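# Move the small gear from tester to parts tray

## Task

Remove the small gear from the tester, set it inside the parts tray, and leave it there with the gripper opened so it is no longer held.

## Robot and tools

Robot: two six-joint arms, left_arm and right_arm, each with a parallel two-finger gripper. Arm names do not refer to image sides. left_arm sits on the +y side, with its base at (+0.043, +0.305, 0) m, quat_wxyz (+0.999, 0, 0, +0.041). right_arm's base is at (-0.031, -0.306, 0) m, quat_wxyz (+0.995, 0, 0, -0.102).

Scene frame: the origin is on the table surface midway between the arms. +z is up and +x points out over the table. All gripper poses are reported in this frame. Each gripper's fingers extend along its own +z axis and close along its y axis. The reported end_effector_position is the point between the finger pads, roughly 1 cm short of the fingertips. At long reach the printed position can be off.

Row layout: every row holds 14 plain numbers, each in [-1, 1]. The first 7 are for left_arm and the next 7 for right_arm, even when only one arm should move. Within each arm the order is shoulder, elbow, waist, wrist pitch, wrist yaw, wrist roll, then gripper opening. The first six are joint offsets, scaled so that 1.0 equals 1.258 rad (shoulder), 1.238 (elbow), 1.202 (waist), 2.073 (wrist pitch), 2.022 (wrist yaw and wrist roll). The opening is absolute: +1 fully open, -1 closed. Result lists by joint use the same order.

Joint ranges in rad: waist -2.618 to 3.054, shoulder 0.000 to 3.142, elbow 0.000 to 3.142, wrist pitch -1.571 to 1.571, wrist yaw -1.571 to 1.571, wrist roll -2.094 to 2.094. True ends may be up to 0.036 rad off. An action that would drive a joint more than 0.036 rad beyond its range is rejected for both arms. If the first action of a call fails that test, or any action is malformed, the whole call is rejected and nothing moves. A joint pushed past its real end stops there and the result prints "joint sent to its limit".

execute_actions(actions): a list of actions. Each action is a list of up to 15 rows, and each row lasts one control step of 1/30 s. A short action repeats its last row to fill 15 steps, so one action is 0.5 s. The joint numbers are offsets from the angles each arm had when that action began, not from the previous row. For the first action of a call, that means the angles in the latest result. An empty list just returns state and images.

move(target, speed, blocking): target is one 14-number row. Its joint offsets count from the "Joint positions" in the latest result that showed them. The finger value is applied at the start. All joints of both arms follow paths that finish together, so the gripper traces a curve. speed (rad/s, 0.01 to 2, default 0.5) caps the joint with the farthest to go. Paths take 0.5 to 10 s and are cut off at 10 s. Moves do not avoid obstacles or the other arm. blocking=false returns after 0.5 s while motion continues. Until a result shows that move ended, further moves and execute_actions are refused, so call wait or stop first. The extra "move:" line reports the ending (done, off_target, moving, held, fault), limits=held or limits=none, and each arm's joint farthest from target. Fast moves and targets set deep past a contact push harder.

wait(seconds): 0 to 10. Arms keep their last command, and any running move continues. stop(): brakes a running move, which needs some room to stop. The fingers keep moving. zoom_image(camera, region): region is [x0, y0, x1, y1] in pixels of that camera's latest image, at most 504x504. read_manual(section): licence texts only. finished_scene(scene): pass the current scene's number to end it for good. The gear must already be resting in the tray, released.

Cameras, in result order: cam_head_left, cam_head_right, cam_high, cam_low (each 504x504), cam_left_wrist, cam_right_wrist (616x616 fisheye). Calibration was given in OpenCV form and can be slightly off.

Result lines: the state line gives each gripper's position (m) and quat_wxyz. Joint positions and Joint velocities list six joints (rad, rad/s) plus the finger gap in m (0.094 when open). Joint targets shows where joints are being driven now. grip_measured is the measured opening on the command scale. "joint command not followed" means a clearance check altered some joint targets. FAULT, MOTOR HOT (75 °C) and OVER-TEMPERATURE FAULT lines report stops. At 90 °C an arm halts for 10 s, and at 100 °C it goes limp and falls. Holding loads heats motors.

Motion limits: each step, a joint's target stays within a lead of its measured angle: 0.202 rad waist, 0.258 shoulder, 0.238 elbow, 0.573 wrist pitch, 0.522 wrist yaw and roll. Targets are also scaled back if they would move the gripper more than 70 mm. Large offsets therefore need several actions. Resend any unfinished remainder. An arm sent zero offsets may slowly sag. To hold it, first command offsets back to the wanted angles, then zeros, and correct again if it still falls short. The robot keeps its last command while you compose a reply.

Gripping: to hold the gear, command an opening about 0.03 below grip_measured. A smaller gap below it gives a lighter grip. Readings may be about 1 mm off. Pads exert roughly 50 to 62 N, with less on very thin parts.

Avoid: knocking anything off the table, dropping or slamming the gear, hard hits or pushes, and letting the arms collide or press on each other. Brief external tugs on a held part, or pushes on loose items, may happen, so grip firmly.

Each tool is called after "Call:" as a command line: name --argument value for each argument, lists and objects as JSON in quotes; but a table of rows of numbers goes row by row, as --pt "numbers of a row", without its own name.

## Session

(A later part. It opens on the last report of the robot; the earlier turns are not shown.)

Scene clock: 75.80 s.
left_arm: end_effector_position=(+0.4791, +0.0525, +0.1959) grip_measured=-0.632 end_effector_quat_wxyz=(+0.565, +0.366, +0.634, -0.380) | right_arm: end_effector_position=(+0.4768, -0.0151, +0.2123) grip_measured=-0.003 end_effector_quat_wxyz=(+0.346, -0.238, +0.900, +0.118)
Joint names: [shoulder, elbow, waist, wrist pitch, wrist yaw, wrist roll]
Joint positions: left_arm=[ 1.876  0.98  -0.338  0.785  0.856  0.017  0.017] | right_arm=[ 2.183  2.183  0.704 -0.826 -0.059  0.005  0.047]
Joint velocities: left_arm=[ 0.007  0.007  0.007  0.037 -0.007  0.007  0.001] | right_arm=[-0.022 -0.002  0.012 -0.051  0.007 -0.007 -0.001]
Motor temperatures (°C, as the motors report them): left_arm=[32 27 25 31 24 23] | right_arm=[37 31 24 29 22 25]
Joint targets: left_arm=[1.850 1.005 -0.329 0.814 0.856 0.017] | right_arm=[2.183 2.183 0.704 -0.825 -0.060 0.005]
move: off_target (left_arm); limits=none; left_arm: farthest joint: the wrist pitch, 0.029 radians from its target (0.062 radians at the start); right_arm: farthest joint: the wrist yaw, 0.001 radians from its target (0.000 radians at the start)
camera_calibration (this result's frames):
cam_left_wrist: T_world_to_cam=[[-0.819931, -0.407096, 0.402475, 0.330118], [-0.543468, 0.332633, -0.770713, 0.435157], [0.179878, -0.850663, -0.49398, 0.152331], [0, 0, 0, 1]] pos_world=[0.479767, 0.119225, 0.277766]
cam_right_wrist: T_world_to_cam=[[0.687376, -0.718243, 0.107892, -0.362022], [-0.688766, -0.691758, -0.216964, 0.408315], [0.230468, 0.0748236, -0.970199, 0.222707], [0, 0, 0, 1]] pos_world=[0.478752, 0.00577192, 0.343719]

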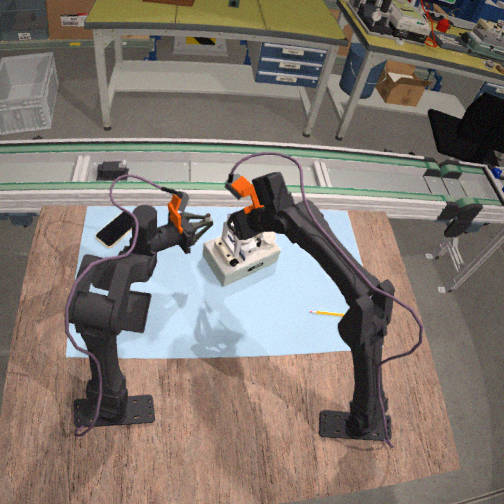

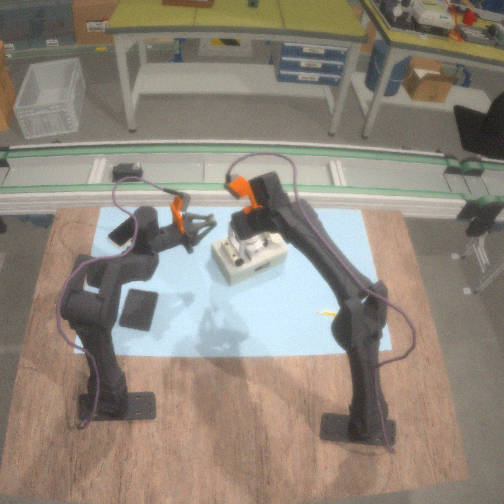

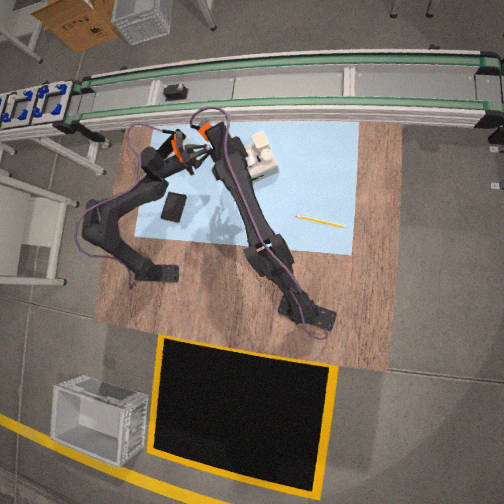

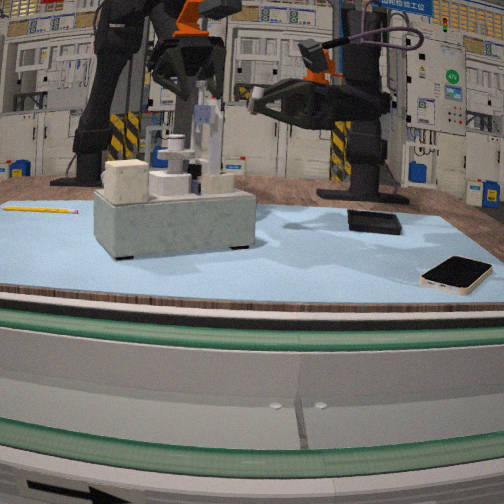

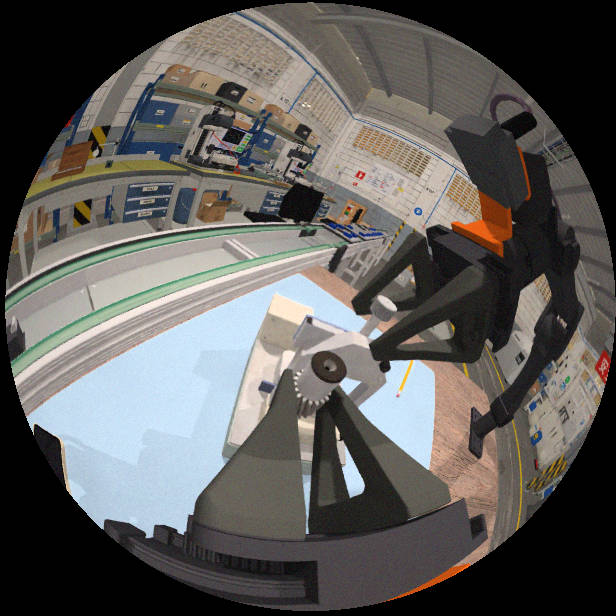

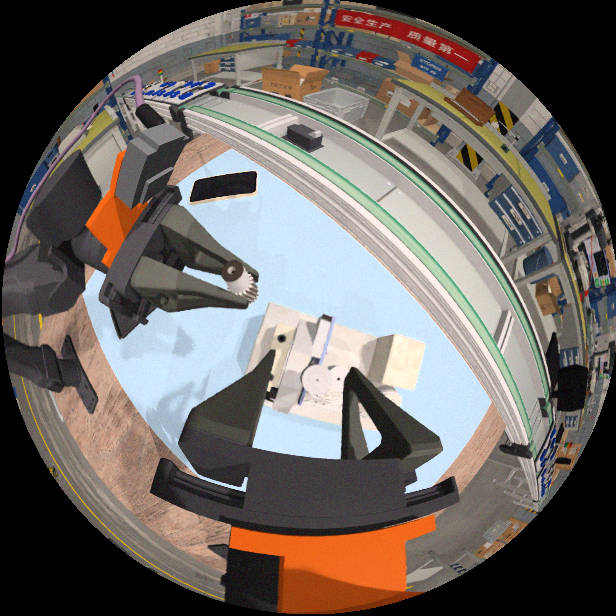

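Call:
move --target '[-0.698,-0.27,0.069,-0.68,-0.423,0,-0.75, -0.25,0.12,-0.1,0.0,0,0,0]' --speed 0.7

Scene clock: 79.13 s.
left_arm: end_effector_position=(+0.3065, +0.2551, +0.1017) grip_measured=-0.632 end_effector_quat_wxyz=(+0.283, +0.097, +0.954, -0.029) | right_arm: end_effector_position=(+0.4549, -0.0938, +0.4249) grip_measured=-0.003 end_effector_quat_wxyz=(+0.533, -0.175, +0.817, +0.132)
Joint names: [shoulder, elbow, waist, wrist pitch, wrist yaw, wrist roll]
Joint positions: left_arm=[ 1.022  0.647 -0.266 -0.619  0.01   0.017  0.017] | right_arm=[ 1.89   2.309  0.594 -0.828 -0.059  0.005  0.047]
Joint velocities: left_arm=[-0.002 -0.007 -0.002  0.037  0.037 -0.051 -0.001] | right_arm=[-0.017 -0.007 -0.002 -0.11  -0.037 -0.066  0.   ]
Motor temperatures (°C, as the motors report them): left_arm=[32 27 25 31 24 23] | right_arm=[36 31 24 29 22 25]
Joint targets: left_arm=[0.998 0.646 -0.255 -0.624 0.000 0.017] | right_arm=[1.868 2.332 0.584 -0.826 -0.059 0.005]
move: off_target (left_arm, right_arm); limits=none; left_arm: farthest joint: the shoulder, 0.024 radians from its target (0.879 radians at the start); right_arm: farthest joint: the elbow, 0.023 radians from its target (0.148 radians at the start)
camera_calibration (this result's frames):
cam_left_wrist: T_world_to_cam=[[0.0758446, -0.975838, 0.204907, 0.199625], [-0.994933, -0.087665, -0.0492254, 0.373583], [0.0659992, -0.200136, -0.977543, 0.227289], [0, 0, 0, 1]] pos_world=[0.341549, 0.273041, 0.19967]
cam_right_wrist: T_world_to_cam=[[0.543039, -0.814675, 0.203503, -0.410459], [-0.605834, -0.547924, -0.57684, 0.513621], [0.581441, 0.189958, -0.791102, 0.214972], [0, 0, 0, 1]] pos_world=[0.409071, -0.0938009, 0.549871]

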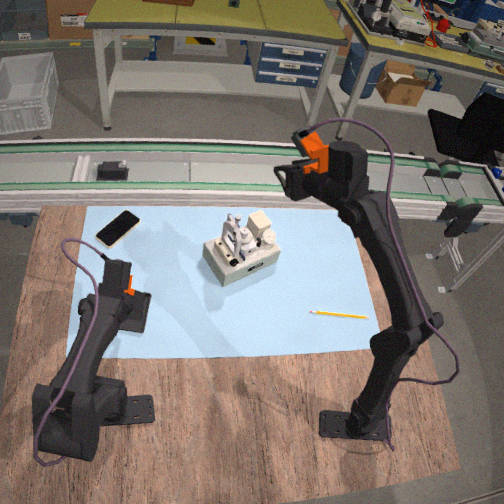

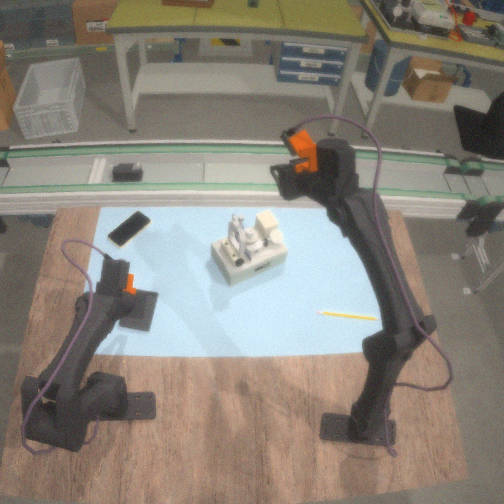

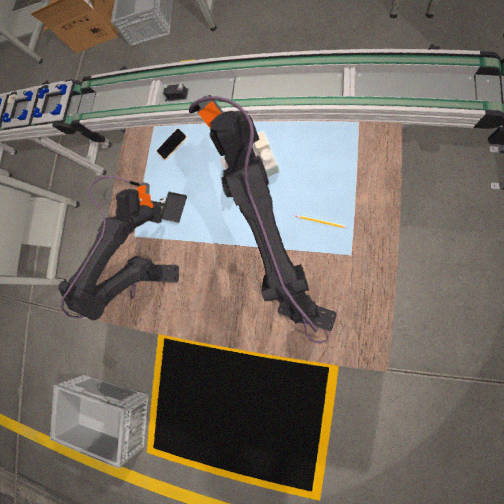

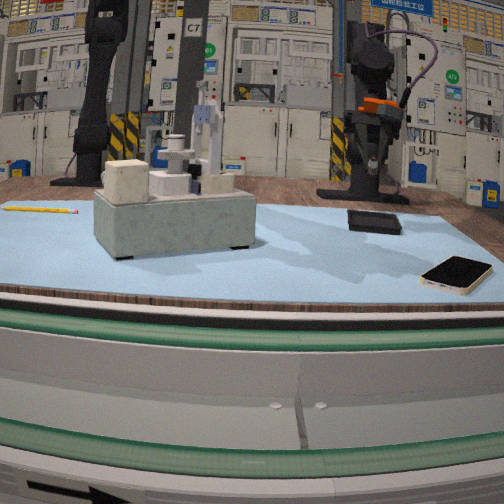

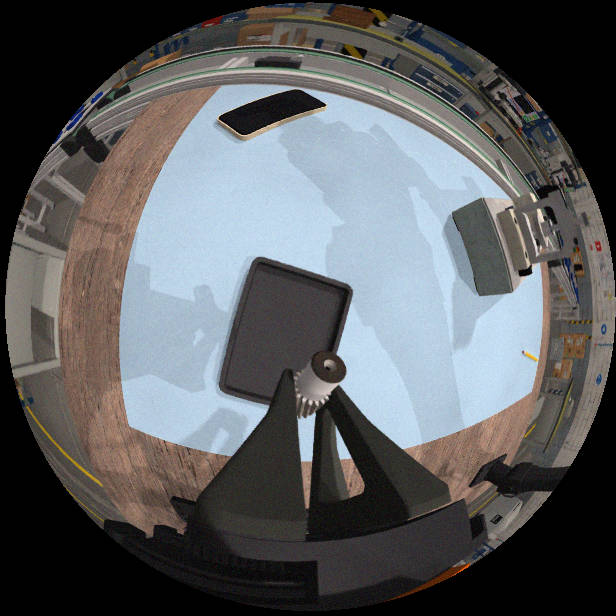

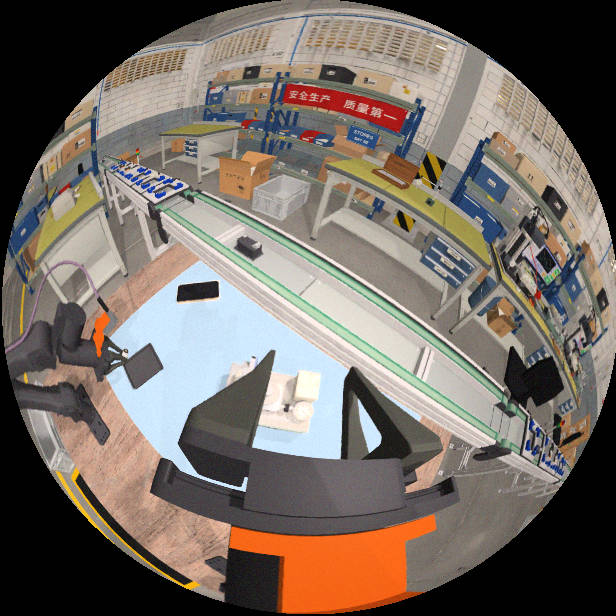

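Call:
move --target '[0.155,-0.125,0.012,0.176,0,0,-0.75, 0,0.01,0,0,0,0,0]' --speed 0.35

Scene clock: 81.23 s.
left_arm: end_effector_position=(+0.3237, +0.2520, +0.0407) grip_measured=-0.632 end_effector_quat_wxyz=(+0.280, +0.097, +0.955, -0.028) | right_arm: end_effector_position=(+0.4549, -0.0938, +0.4249) grip_measured=-0.003 end_effector_quat_wxyz=(+0.533, -0.175, +0.817, +0.132)
Joint names: [shoulder, elbow, waist, wrist pitch, wrist yaw, wrist roll]
Joint positions: left_arm=[ 1.211  0.494 -0.266 -0.284  0.01   0.017  0.017] | right_arm=[ 1.89   2.309  0.594 -0.828 -0.059  0.005  0.047]
Joint velocities: left_arm=[ 0.012  0.007 -0.007 -0.037  0.081 -0.022 -0.   ] | right_arm=[-0.022 -0.002 -0.012 -0.007 -0.051  0.007  0.   ]
Motor temperatures (°C, as the motors report them): left_arm=[31 27 25 30 24 23] | right_arm=[36 31 24 29 22 25]
Joint targets: left_arm=[1.217 0.493 -0.251 -0.255 0.010 0.017] | right_arm=[1.890 2.321 0.594 -0.828 -0.059 0.005]
move: off_target (left_arm); limits=none; left_arm: farthest joint: the wrist pitch, 0.029 radians from its target (0.365 radians at the start); right_arm: farthest joint: the elbow, 0.012 radians from its target (0.012 radians at the start)
camera_calibration (this result's frames):
cam_left_wrist: T_world_to_cam=[[0.0773348, -0.976129, 0.202958, 0.207414], [-0.995206, -0.0878017, -0.0430712, 0.387333], [0.0598631, -0.198654, -0.97824, 0.167585], [0, 0, 0, 1]] pos_world=[0.359403, 0.269762, 0.138525]
cam_right_wrist: T_world_to_cam=[[0.543039, -0.814675, 0.203503, -0.410459], [-0.605834, -0.547924, -0.57684, 0.513621], [0.581441, 0.189958, -0.791102, 0.214972], [0, 0, 0, 1]] pos_world=[0.409071, -0.0938009, 0.549871]

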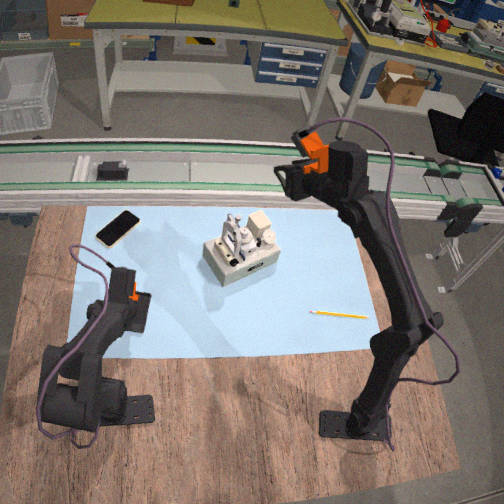

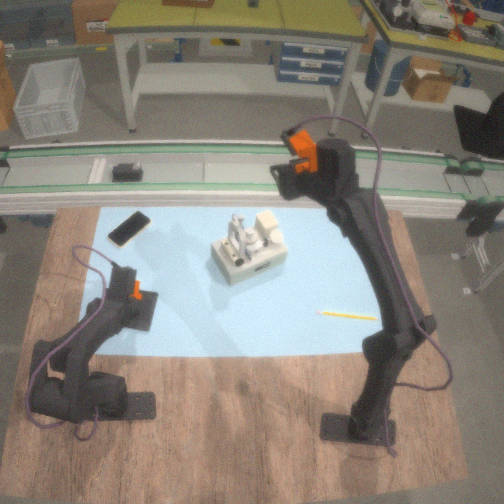

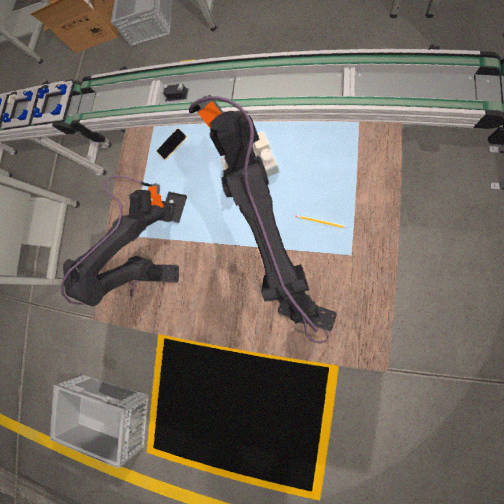

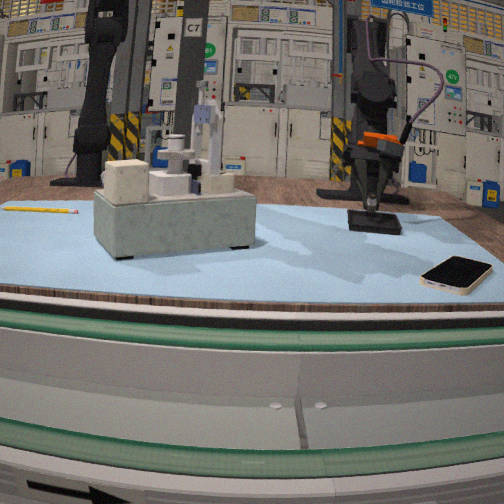

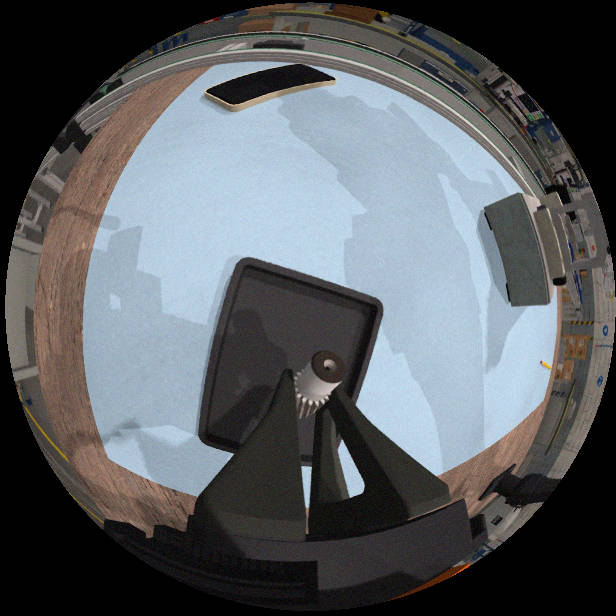

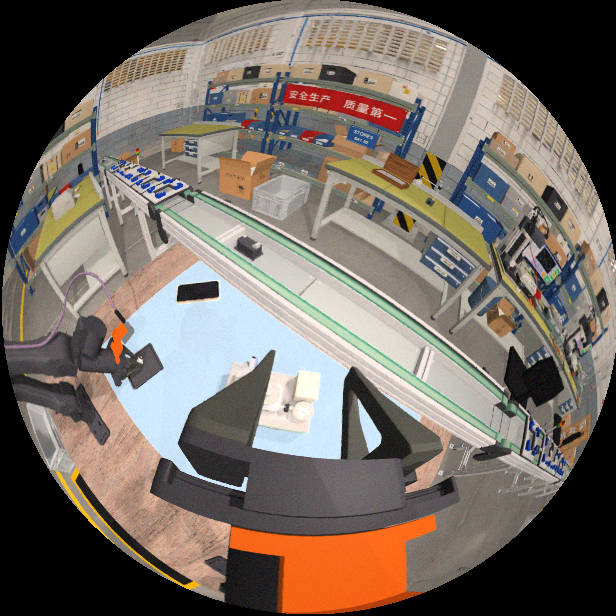

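Inside tray; shift slightly +y and lower a bit, then open.

Call:
move --target '[0.04,-0.02,0.04,0.01,0,0,-0.75, 0,0.01,0,0,0,0,0]' --speed 0.15

Call:
move --target '[0,0.01,0,0,0,0,-0.2, 0,0.01,0,0,0,0,0]'

Call:
move --target '[-0.1,0.08,0,0,0,0,-0.2, 0,0.01,0,0,0,0,0]'

Scene clock: 82.10 s.
left_arm: end_effector_position=(+0.3151, +0.2639, +0.0226) grip_measured=-0.632 end_effector_quat_wxyz=(+0.251, +0.080, +0.965, -0.021) | right_arm: end_effector_position=(+0.4549, -0.0938, +0.4249) grip_measured=-0.003 end_effector_quat_wxyz=(+0.533, -0.175, +0.817, +0.132)
Joint names: [shoulder, elbow, waist, wrist pitch, wrist yaw, wrist roll]
Joint positions: left_arm=[ 1.253  0.473 -0.229 -0.282  0.01   0.017  0.017] | right_arm=[ 1.89   2.309  0.594 -0.828 -0.059  0.005  0.047]
Joint velocities: left_arm=[-0.022 -0.042 -0.002 -0.037  0.051 -0.007  0.   ] | right_arm=[ 0.002 -0.007 -0.012 -0.066 -0.007 -0.037  0.   ]
Motor temperatures (°C, as the motors report them): left_arm=[31 27 25 30 24 23] | right_arm=[35 31 24 29 22 25]
Joint targets: left_arm=[1.261 0.469 -0.218 -0.263 0.010 0.017] | right_arm=[1.890 2.321 0.594 -0.828 -0.059 0.005]
move: done; limits=none; left_arm: farthest joint: the wrist pitch, 0.019 radians from its target (0.020 radians at the start); right_arm: farthest joint: the elbow, 0.012 radians from its target (0.012 radians at the start)
camera_calibration (this result's frames):
cam_left_wrist: T_world_to_cam=[[0.12514, -0.974326, 0.187161, 0.208178], [-0.992113, -0.124249, 0.0165346, 0.386285], [0.00714444, -0.187754, -0.98219, 0.166533], [0, 0, 0, 1]] pos_world=[0.355997, 0.282096, 0.118217]
cam_right_wrist: T_world_to_cam=[[0.543039, -0.814675, 0.203503, -0.410459], [-0.605834, -0.547924, -0.57684, 0.513621], [0.581441, 0.189958, -0.791102, 0.214972], [0, 0, 0, 1]] pos_world=[0.409071, -0.0938009, 0.549871]

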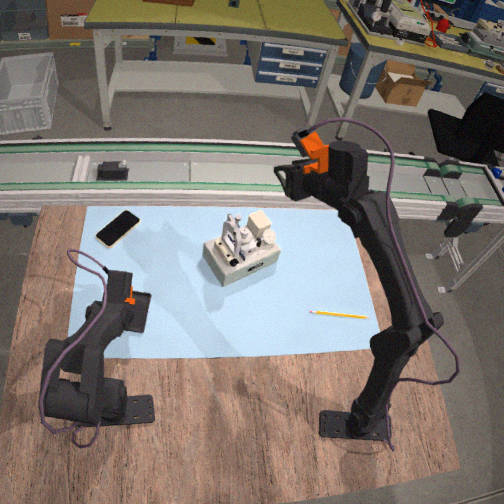

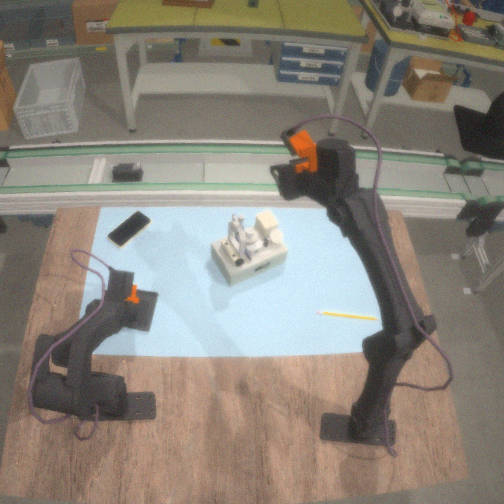

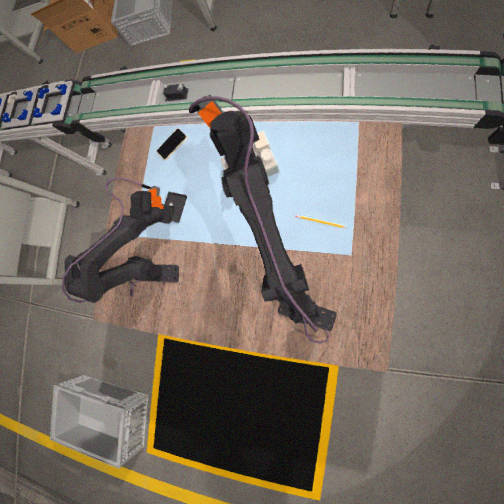

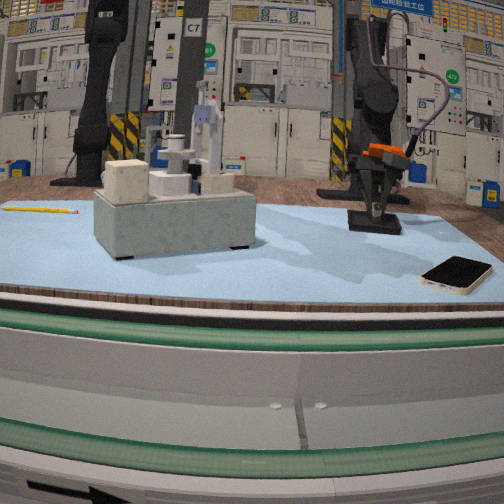

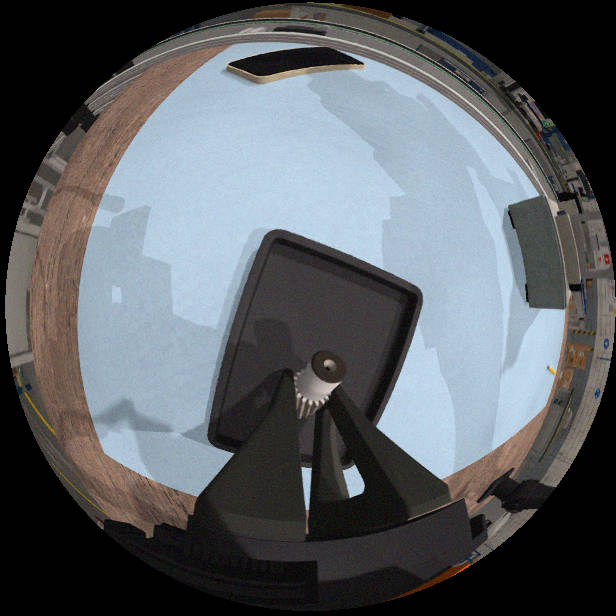

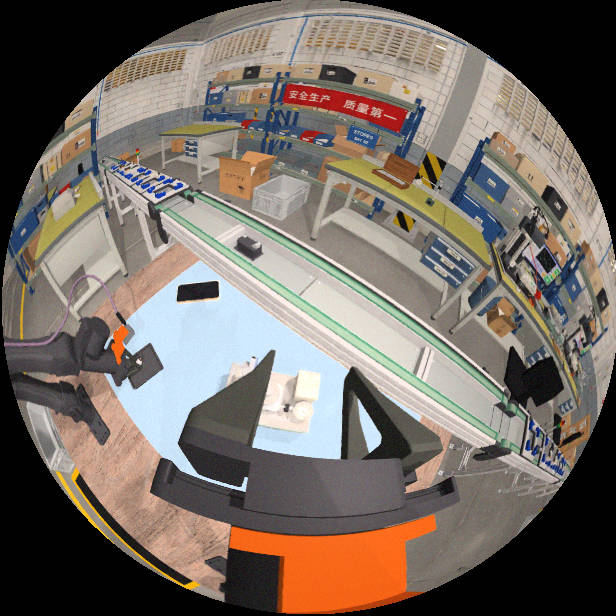

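Scene clock: 82.80 s.
left_arm: end_effector_position=(+0.3151, +0.2639, +0.0226) grip_measured=-0.203 end_effector_quat_wxyz=(+0.251, +0.080, +0.965, -0.021) | right_arm: end_effector_position=(+0.4549, -0.0938, +0.4249) grip_measured=-0.003 end_effector_quat_wxyz=(+0.533, -0.175, +0.817, +0.132)
Joint names: [shoulder, elbow, waist, wrist pitch, wrist yaw, wrist roll]
Joint positions: left_arm=[ 1.253  0.473 -0.229 -0.282  0.01   0.017  0.037] | right_arm=[ 1.89   2.309  0.594 -0.828 -0.059  0.005  0.047]
Joint velocities: left_arm=[-0.027 -0.007  0.012  0.007 -0.066  0.051 -0.001] | right_arm=[ 0.022 -0.012 -0.007 -0.037 -0.066  0.037 -0.   ]
Motor temperatures (°C, as the motors report them): left_arm=[30 27 25 30 24 23] | right_arm=[35 31 24 29 22 25]
Joint targets: left_arm=[1.253 0.485 -0.229 -0.282 0.010 0.017] | right_arm=[1.890 2.321 0.594 -0.828 -0.059 0.005]
move: done; limits=none; left_arm: farthest joint: the elbow, 0.013 radians from its target (0.013 radians at the start); right_arm: farthest joint: the elbow, 0.012 radians from its target (0.012 radians at the start)
camera_calibration (this result's frames):
cam_left_wrist: T_world_to_cam=[[0.12514, -0.974326, 0.187161, 0.208178], [-0.992113, -0.124249, 0.0165346, 0.386285], [0.00714444, -0.187754, -0.98219, 0.166533], [0, 0, 0, 1]] pos_world=[0.355997, 0.282096, 0.118217]
cam_right_wrist: T_world_to_cam=[[0.543039, -0.814675, 0.203503, -0.410459], [-0.605834, -0.547924, -0.57684, 0.513621], [0.581441, 0.189958, -0.791102, 0.214972], [0, 0, 0, 1]] pos_world=[0.409071, -0.0938009, 0.549871]

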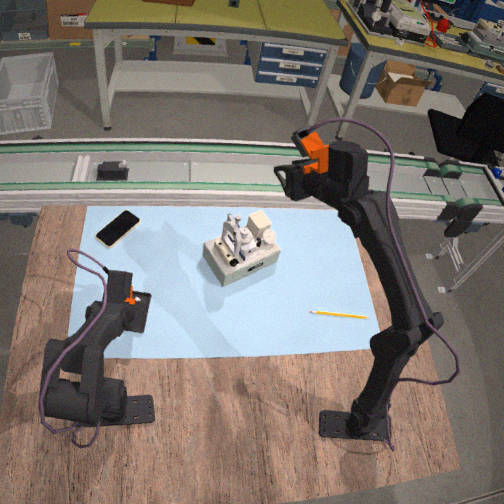

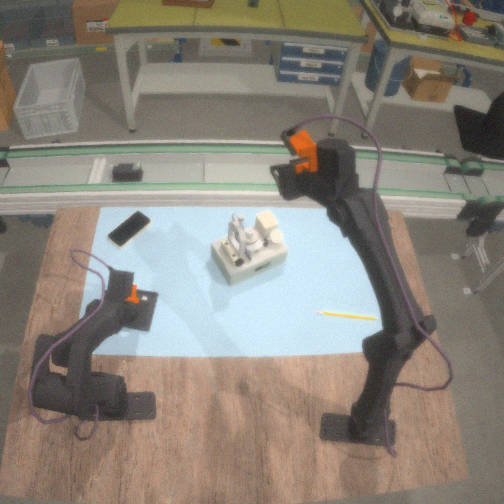

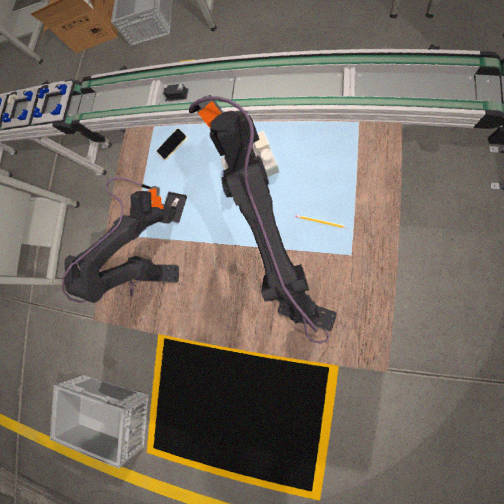

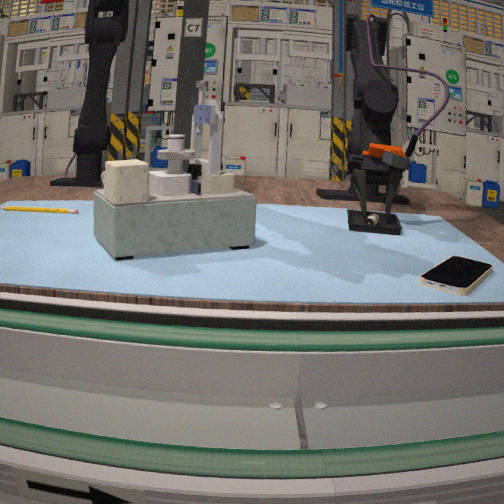

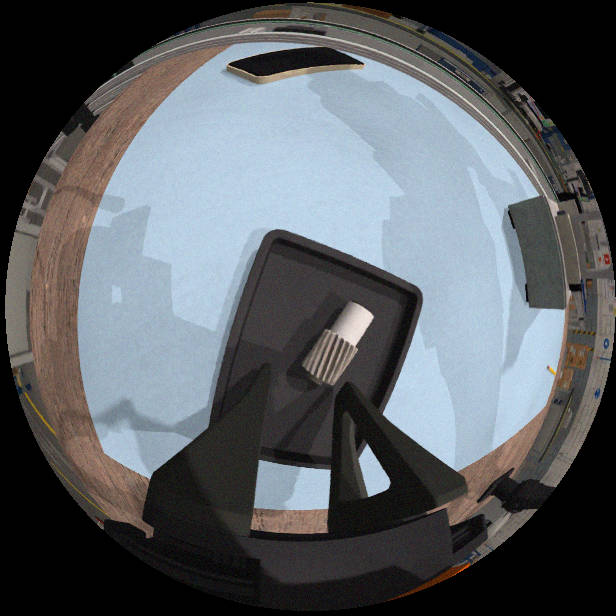

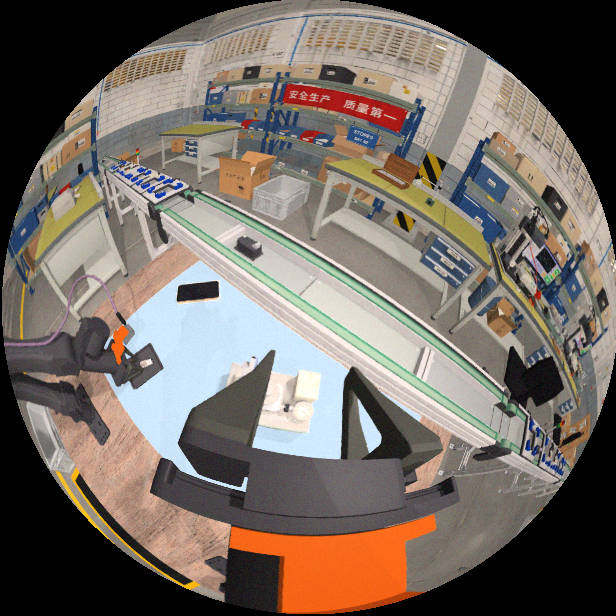

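Scene clock: 83.57 s.
left_arm: end_effector_position=(+0.3460, +0.2593, +0.0797) grip_measured=-0.203 end_effector_quat_wxyz=(+0.338, +0.079, +0.938, -0.027) | right_arm: end_effector_position=(+0.4549, -0.0938, +0.4249) grip_measured=-0.003 end_effector_quat_wxyz=(+0.533, -0.175, +0.817, +0.132)
Joint names: [shoulder, elbow, waist, wrist pitch, wrist yaw, wrist roll]
Joint positions: left_arm=[ 1.146  0.55  -0.229 -0.284  0.01   0.017  0.037] | right_arm=[ 1.89   2.309  0.594 -0.828 -0.059  0.005  0.047]
Joint velocities: left_arm=[-0.007 -0.012 -0.007 -0.037 -0.081 -0.007  0.   ] | right_arm=[-0.002 -0.002 -0.012  0.022  0.037  0.051  0.   ]
Motor temperatures (°C, as the motors report them): left_arm=[30 27 25 30 24 23] | right_arm=[35 30 24 29 22 25]
Joint targets: left_arm=[1.127 0.572 -0.229 -0.282 0.010 0.017] | right_arm=[1.890 2.321 0.594 -0.828 -0.059 0.005]
move: off_target (left_arm); limits=none; left_arm: farthest joint: the elbow, 0.022 radians from its target (0.099 radians at the start); right_arm: farthest joint: the elbow, 0.012 radians from its target (0.012 radians at the start)
camera_calibration (this result's frames):
cam_left_wrist: T_world_to_cam=[[0.0871968, -0.968708, 0.232382, 0.197229], [-0.979282, -0.126148, -0.158406, 0.425425], [0.182764, -0.213755, -0.959639, 0.165745], [0, 0, 0, 1]] pos_world=[0.369121, 0.280153, 0.180613]
cam_right_wrist: T_world_to_cam=[[0.543039, -0.814675, 0.203503, -0.410459], [-0.605834, -0.547924, -0.57684, 0.513621], [0.581441, 0.189958, -0.791102, 0.214972], [0, 0, 0, 1]] pos_world=[0.409071, -0.0938009, 0.549871]

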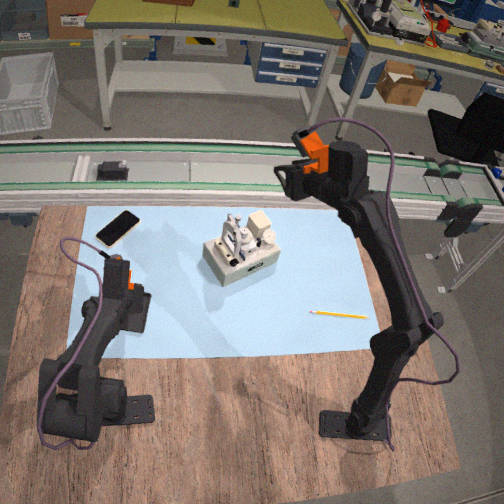

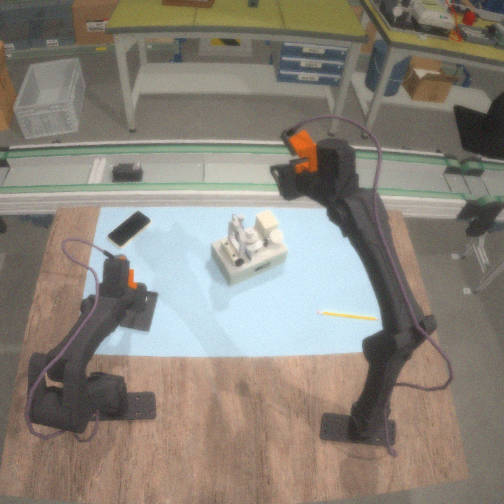

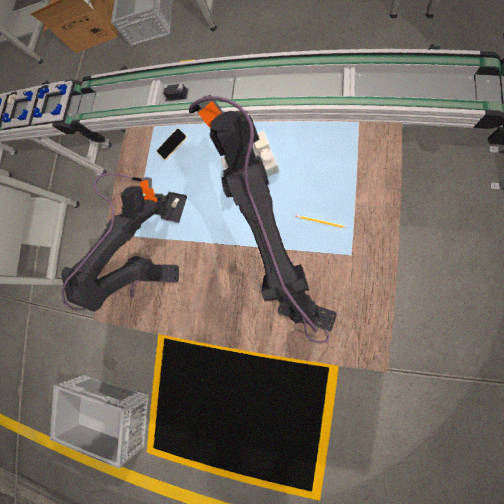

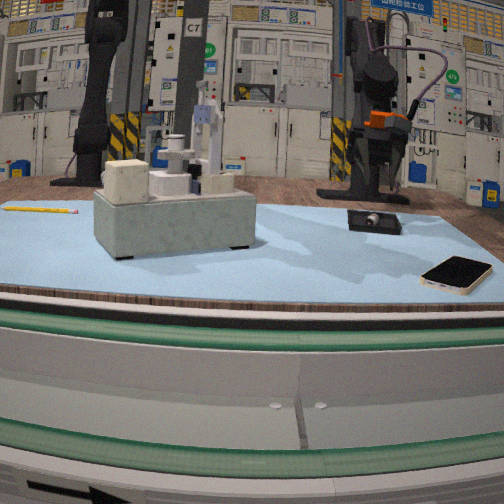

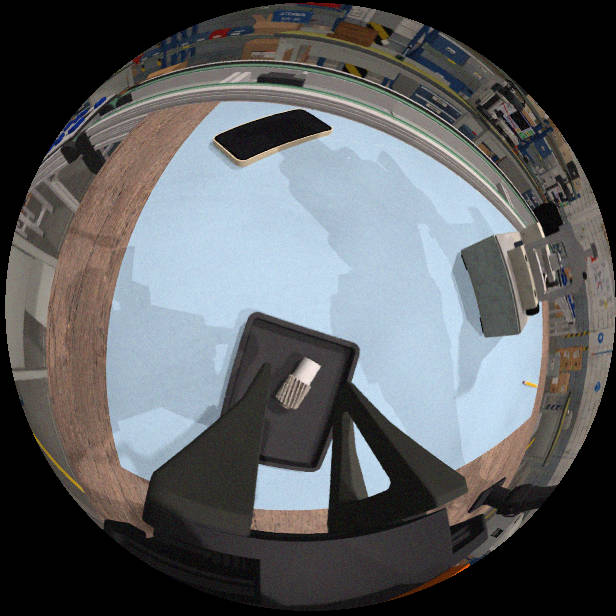

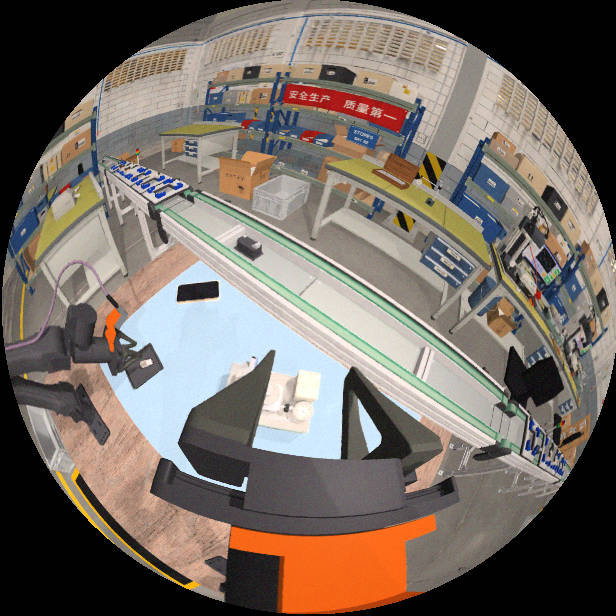

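Call:
finished_scene --scene 1

The scene is finished: the task was done.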